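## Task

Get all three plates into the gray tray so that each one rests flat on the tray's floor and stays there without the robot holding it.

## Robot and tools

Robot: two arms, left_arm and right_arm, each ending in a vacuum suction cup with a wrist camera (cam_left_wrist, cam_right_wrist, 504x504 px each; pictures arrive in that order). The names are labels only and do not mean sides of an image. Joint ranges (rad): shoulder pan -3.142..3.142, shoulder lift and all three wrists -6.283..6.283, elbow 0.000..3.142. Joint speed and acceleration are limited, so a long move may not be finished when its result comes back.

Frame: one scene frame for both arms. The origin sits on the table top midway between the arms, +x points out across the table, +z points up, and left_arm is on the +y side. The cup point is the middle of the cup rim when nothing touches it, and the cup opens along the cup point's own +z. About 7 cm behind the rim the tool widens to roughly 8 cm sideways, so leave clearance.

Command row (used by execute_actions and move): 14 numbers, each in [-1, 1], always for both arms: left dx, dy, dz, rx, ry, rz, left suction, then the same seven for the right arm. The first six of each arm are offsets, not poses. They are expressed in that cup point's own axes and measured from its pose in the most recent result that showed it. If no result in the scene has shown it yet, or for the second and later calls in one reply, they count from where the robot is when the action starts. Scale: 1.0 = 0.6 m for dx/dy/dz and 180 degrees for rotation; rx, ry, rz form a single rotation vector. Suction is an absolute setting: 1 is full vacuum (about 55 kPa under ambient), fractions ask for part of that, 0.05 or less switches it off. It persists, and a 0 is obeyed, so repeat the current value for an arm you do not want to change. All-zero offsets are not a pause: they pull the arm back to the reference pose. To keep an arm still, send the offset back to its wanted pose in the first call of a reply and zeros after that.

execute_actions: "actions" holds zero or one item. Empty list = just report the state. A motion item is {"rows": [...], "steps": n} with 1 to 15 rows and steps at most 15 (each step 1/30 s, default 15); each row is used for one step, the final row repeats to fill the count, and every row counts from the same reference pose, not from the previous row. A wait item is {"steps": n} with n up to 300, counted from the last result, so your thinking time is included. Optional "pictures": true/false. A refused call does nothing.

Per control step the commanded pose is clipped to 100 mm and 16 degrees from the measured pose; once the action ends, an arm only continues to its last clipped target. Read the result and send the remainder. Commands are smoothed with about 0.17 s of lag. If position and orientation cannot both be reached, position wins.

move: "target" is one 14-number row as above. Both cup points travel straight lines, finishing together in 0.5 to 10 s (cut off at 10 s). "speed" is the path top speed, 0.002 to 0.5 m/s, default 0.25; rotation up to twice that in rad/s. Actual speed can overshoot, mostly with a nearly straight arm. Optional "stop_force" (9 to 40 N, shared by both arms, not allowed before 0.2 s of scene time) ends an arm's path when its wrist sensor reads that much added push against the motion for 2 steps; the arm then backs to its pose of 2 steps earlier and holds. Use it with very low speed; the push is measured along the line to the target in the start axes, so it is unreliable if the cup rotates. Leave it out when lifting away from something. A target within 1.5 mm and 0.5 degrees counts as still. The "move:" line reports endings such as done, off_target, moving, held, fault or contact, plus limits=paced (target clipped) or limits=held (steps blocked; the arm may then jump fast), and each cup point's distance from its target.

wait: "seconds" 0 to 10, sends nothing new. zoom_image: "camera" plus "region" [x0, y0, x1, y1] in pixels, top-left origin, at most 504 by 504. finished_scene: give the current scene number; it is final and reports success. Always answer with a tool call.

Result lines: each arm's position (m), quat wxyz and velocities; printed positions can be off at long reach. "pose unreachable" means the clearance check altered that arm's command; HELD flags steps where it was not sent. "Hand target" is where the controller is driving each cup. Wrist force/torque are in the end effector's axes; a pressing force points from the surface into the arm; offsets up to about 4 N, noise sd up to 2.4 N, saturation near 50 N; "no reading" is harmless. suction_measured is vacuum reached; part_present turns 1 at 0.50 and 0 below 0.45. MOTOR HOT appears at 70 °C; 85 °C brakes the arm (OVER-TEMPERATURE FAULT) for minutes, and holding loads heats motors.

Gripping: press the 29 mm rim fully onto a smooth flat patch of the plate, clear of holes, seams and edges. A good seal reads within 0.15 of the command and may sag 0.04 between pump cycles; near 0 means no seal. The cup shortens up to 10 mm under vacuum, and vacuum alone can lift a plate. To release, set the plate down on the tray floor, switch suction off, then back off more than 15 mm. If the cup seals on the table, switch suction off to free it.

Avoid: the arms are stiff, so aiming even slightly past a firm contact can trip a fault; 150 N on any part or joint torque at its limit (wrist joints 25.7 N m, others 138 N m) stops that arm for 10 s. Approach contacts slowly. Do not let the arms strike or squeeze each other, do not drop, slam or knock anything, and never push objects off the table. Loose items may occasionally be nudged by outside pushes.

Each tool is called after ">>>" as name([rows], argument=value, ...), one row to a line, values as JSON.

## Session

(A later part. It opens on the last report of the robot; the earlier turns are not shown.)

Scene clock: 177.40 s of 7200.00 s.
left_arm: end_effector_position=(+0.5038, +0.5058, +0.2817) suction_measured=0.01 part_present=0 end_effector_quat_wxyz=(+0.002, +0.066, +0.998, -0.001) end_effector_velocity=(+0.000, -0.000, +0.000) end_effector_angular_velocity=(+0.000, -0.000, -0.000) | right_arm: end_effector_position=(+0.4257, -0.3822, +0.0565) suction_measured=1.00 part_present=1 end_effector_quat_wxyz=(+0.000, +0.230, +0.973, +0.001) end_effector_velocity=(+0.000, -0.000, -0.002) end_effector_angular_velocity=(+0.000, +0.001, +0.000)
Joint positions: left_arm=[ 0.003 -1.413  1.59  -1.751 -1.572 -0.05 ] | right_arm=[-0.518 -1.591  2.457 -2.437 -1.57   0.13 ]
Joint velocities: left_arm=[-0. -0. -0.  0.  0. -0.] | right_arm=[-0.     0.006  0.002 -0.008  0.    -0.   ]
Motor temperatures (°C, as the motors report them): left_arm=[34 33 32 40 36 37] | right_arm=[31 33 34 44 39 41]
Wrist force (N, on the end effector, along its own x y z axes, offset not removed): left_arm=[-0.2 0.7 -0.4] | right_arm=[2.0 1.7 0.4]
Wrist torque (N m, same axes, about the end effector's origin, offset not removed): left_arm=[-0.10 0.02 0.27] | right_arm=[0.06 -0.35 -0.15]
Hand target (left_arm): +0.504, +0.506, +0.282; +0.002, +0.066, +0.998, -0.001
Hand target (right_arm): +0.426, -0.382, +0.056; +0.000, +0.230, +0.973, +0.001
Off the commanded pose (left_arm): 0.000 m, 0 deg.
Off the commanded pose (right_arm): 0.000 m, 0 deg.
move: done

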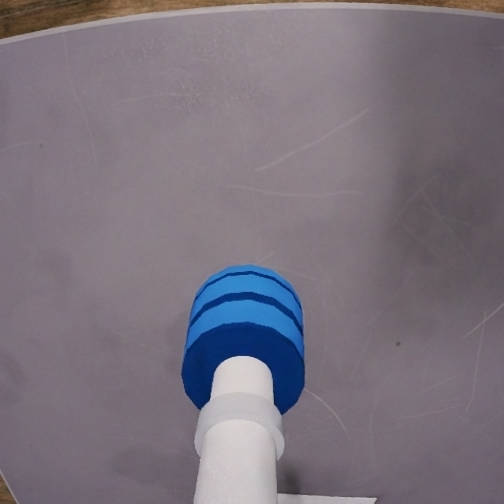

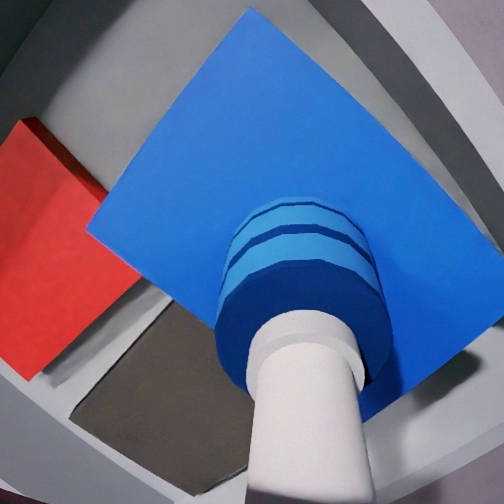

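>>> move(target=[0,0,0,0,0,0,0,0,0,0.083,0,0,0,1], speed=0.008, stop_force=10)

>>> move(target=[0,0,0,0,0,0,0,0,0,-0.005,0,0,0,0], speed=0.004)

>>> move(target=[0,0,0,0,0,0,0,0.08,0,-0.25,0,0,0,0], speed=0.15)

Scene clock: 187.77 s of 7200.00 s.
left_arm: end_effector_position=(+0.5038, +0.5058, +0.2817) suction_measured=0.01 part_present=0 end_effector_quat_wxyz=(+0.002, +0.066, +0.998, -0.001) end_effector_velocity=(+0.000, +0.001, +0.000) end_effector_angular_velocity=(+0.000, -0.000, +0.001) | right_arm: end_effector_position=(+0.4256, -0.3822, +0.0067) suction_measured=1.00 part_present=1 end_effector_quat_wxyz=(+0.000, +0.230, +0.973, +0.001) end_effector_velocity=(-0.000, -0.000, -0.001) end_effector_angular_velocity=(-0.000, -0.000, -0.000)
Joint positions: left_arm=[ 0.003 -1.413  1.59  -1.751 -1.572 -0.05 ] | right_arm=[-0.518 -1.433  2.507 -2.644 -1.57   0.13 ]
Joint velocities: left_arm=[ 0.001  0.    -0.    -0.     0.     0.   ] | right_arm=[-0.     0.005  0.001 -0.006 -0.    -0.   ]
Motor temperatures (°C, as the motors report them): left_arm=[34 33 32 40 36 37] | right_arm=[31 33 34 44 39 41]
Wrist force (N, on the end effector, along its own x y z axes, offset not removed): left_arm=[2.4 -1.1 0.7] | right_arm=[2.0 -0.7 2.0]
Wrist torque (N m, same axes, about the end effector's origin, offset not removed): left_arm=[-0.43 -0.31 -0.13] | right_arm=[-0.14 -0.40 -0.08]
Hand target (left_arm): +0.504, +0.506, +0.282; +0.002, +0.066, +0.998, -0.001
Hand target (right_arm): +0.426, -0.382, +0.007; +0.000, +0.230, +0.973, +0.001
Off the commanded pose (left_arm): 0.000 m, 0 deg.
Off the commanded pose (right_arm): 0.000 m, 0 deg.
After step 90, 0.93 s passed at rest.
move: done

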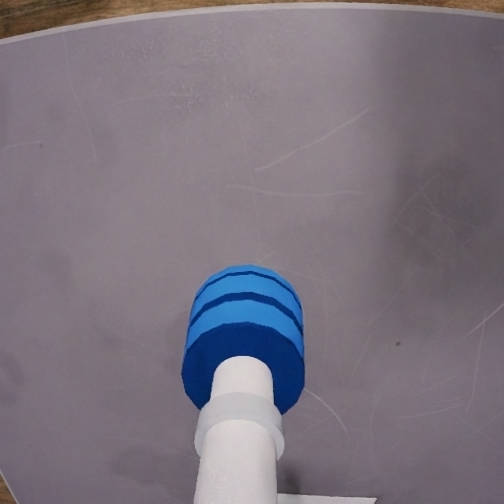

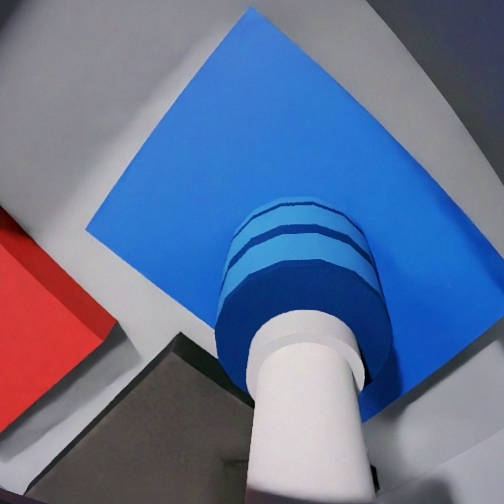

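Scene clock: 188.73 s of 7200.00 s.
left_arm: end_effector_position=(+0.5038, +0.5058, +0.2817) suction_measured=0.01 part_present=0 end_effector_quat_wxyz=(+0.002, +0.066, +0.998, -0.001) end_effector_velocity=(-0.000, +0.000, -0.000) end_effector_angular_velocity=(-0.000, +0.000, +0.001) | right_arm: end_effector_position=(+0.4256, -0.3822, +0.0097) suction_measured=0.00 part_present=0 end_effector_quat_wxyz=(+0.000, +0.230, +0.973, +0.001) end_effector_velocity=(+0.000, +0.000, +0.001) end_effector_angular_velocity=(+0.000, -0.000, +0.002)
Joint positions: left_arm=[ 0.003 -1.413  1.59  -1.751 -1.572 -0.05 ] | right_arm=[-0.518 -1.444  2.504 -2.631 -1.57   0.13 ]
Joint velocities: left_arm=[ 0.001  0.     0.     0.    -0.     0.   ] | right_arm=[ 0.    -0.002 -0.001  0.003  0.    -0.002]
Motor temperatures (°C, as the motors report them): left_arm=[34 33 32 40 36 37] | right_arm=[31 33 34 44 39 41]
Wrist force (N, on the end effector, along its own x y z axes, offset not removed): left_arm=[2.1 -0.3 3.8] | right_arm=[2.2 2.4 0.2]
Wrist torque (N m, same axes, about the end effector's origin, offset not removed): left_arm=[-0.11 -0.09 0.15] | right_arm=[0.29 -0.46 -0.19]
Hand target (left_arm): +0.504, +0.506, +0.282; +0.002, +0.066, +0.998, -0.001
Hand target (right_arm): +0.426, -0.382, +0.010; +0.000, +0.230, +0.973, +0.001
Off the commanded pose (left_arm): 0.000 m, 0 deg.
Off the commanded pose (right_arm): 0.000 m, 0 deg.
move: done

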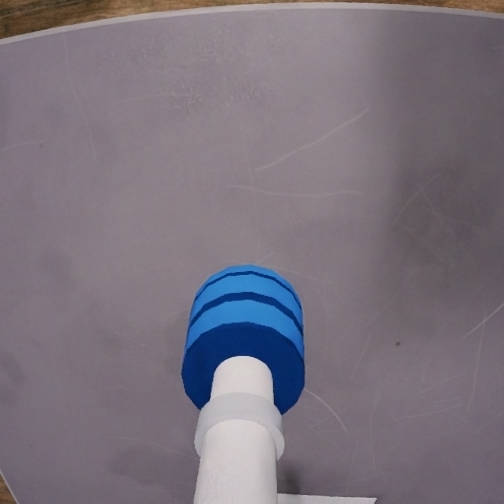

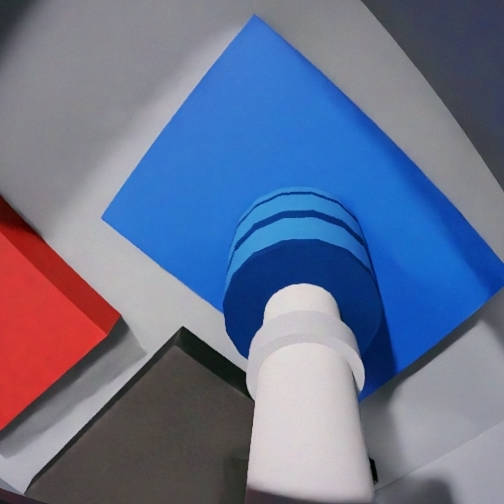

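Scene clock: 190.33 s of 7200.00 s.
left_arm: end_effector_position=(+0.5038, +0.5058, +0.2817) suction_measured=0.01 part_present=0 end_effector_quat_wxyz=(+0.002, +0.066, +0.998, -0.001) end_effector_velocity=(-0.000, +0.000, -0.000) end_effector_angular_velocity=(+0.000, +0.000, +0.000) | right_arm: end_effector_position=(+0.3828, -0.3608, +0.1598) suction_measured=0.00 part_present=0 end_effector_quat_wxyz=(+0.000, +0.230, +0.973, +0.001) end_effector_velocity=(-0.001, -0.001, +0.001) end_effector_angular_velocity=(+0.001, +0.002, -0.003)
Joint positions: left_arm=[ 0.003 -1.413  1.59  -1.751 -1.572 -0.05 ] | right_arm=[-0.497 -1.942  2.381 -2.009 -1.57   0.151]
Joint velocities: left_arm=[ 0.  0.  0.  0.  0. -0.] | right_arm=[-0.003 -0.003 -0.002  0.007  0.    -0.001]
Motor temperatures (°C, as the motors report them): left_arm=[34 33 32 40 36 37] | right_arm=[31 33 34 44 39 41]
Wrist force (N, on the end effector, along its own x y z axes, offset not removed): left_arm=[1.9 -0.3 1.6] | right_arm=[3.2 -1.1 -2.2]
Wrist torque (N m, same axes, about the end effector's origin, offset not removed): left_arm=[-0.10 -0.15 0.02] | right_arm=[-0.23 -0.62 -0.23]
Hand target (left_arm): +0.504, +0.506, +0.282; +0.002, +0.066, +0.998, -0.001
Hand target (right_arm): +0.383, -0.361, +0.160; -0.000, +0.230, +0.973, +0.001
Off the commanded pose (left_arm): 0.000 m, 0 deg.
Off the commanded pose (right_arm): 0.000 m, 0 deg.
move: done

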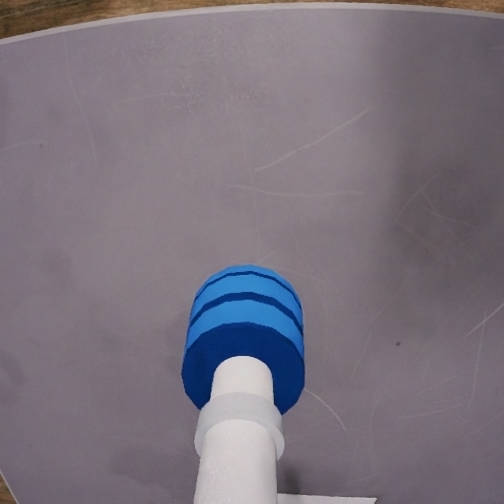

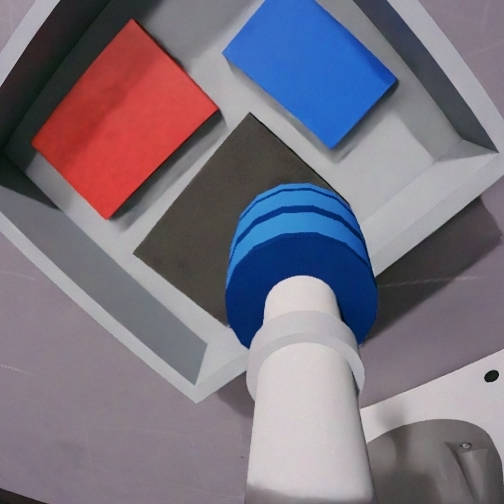

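>>> finished_scene(scene=1)

The scene is finished: the task was done.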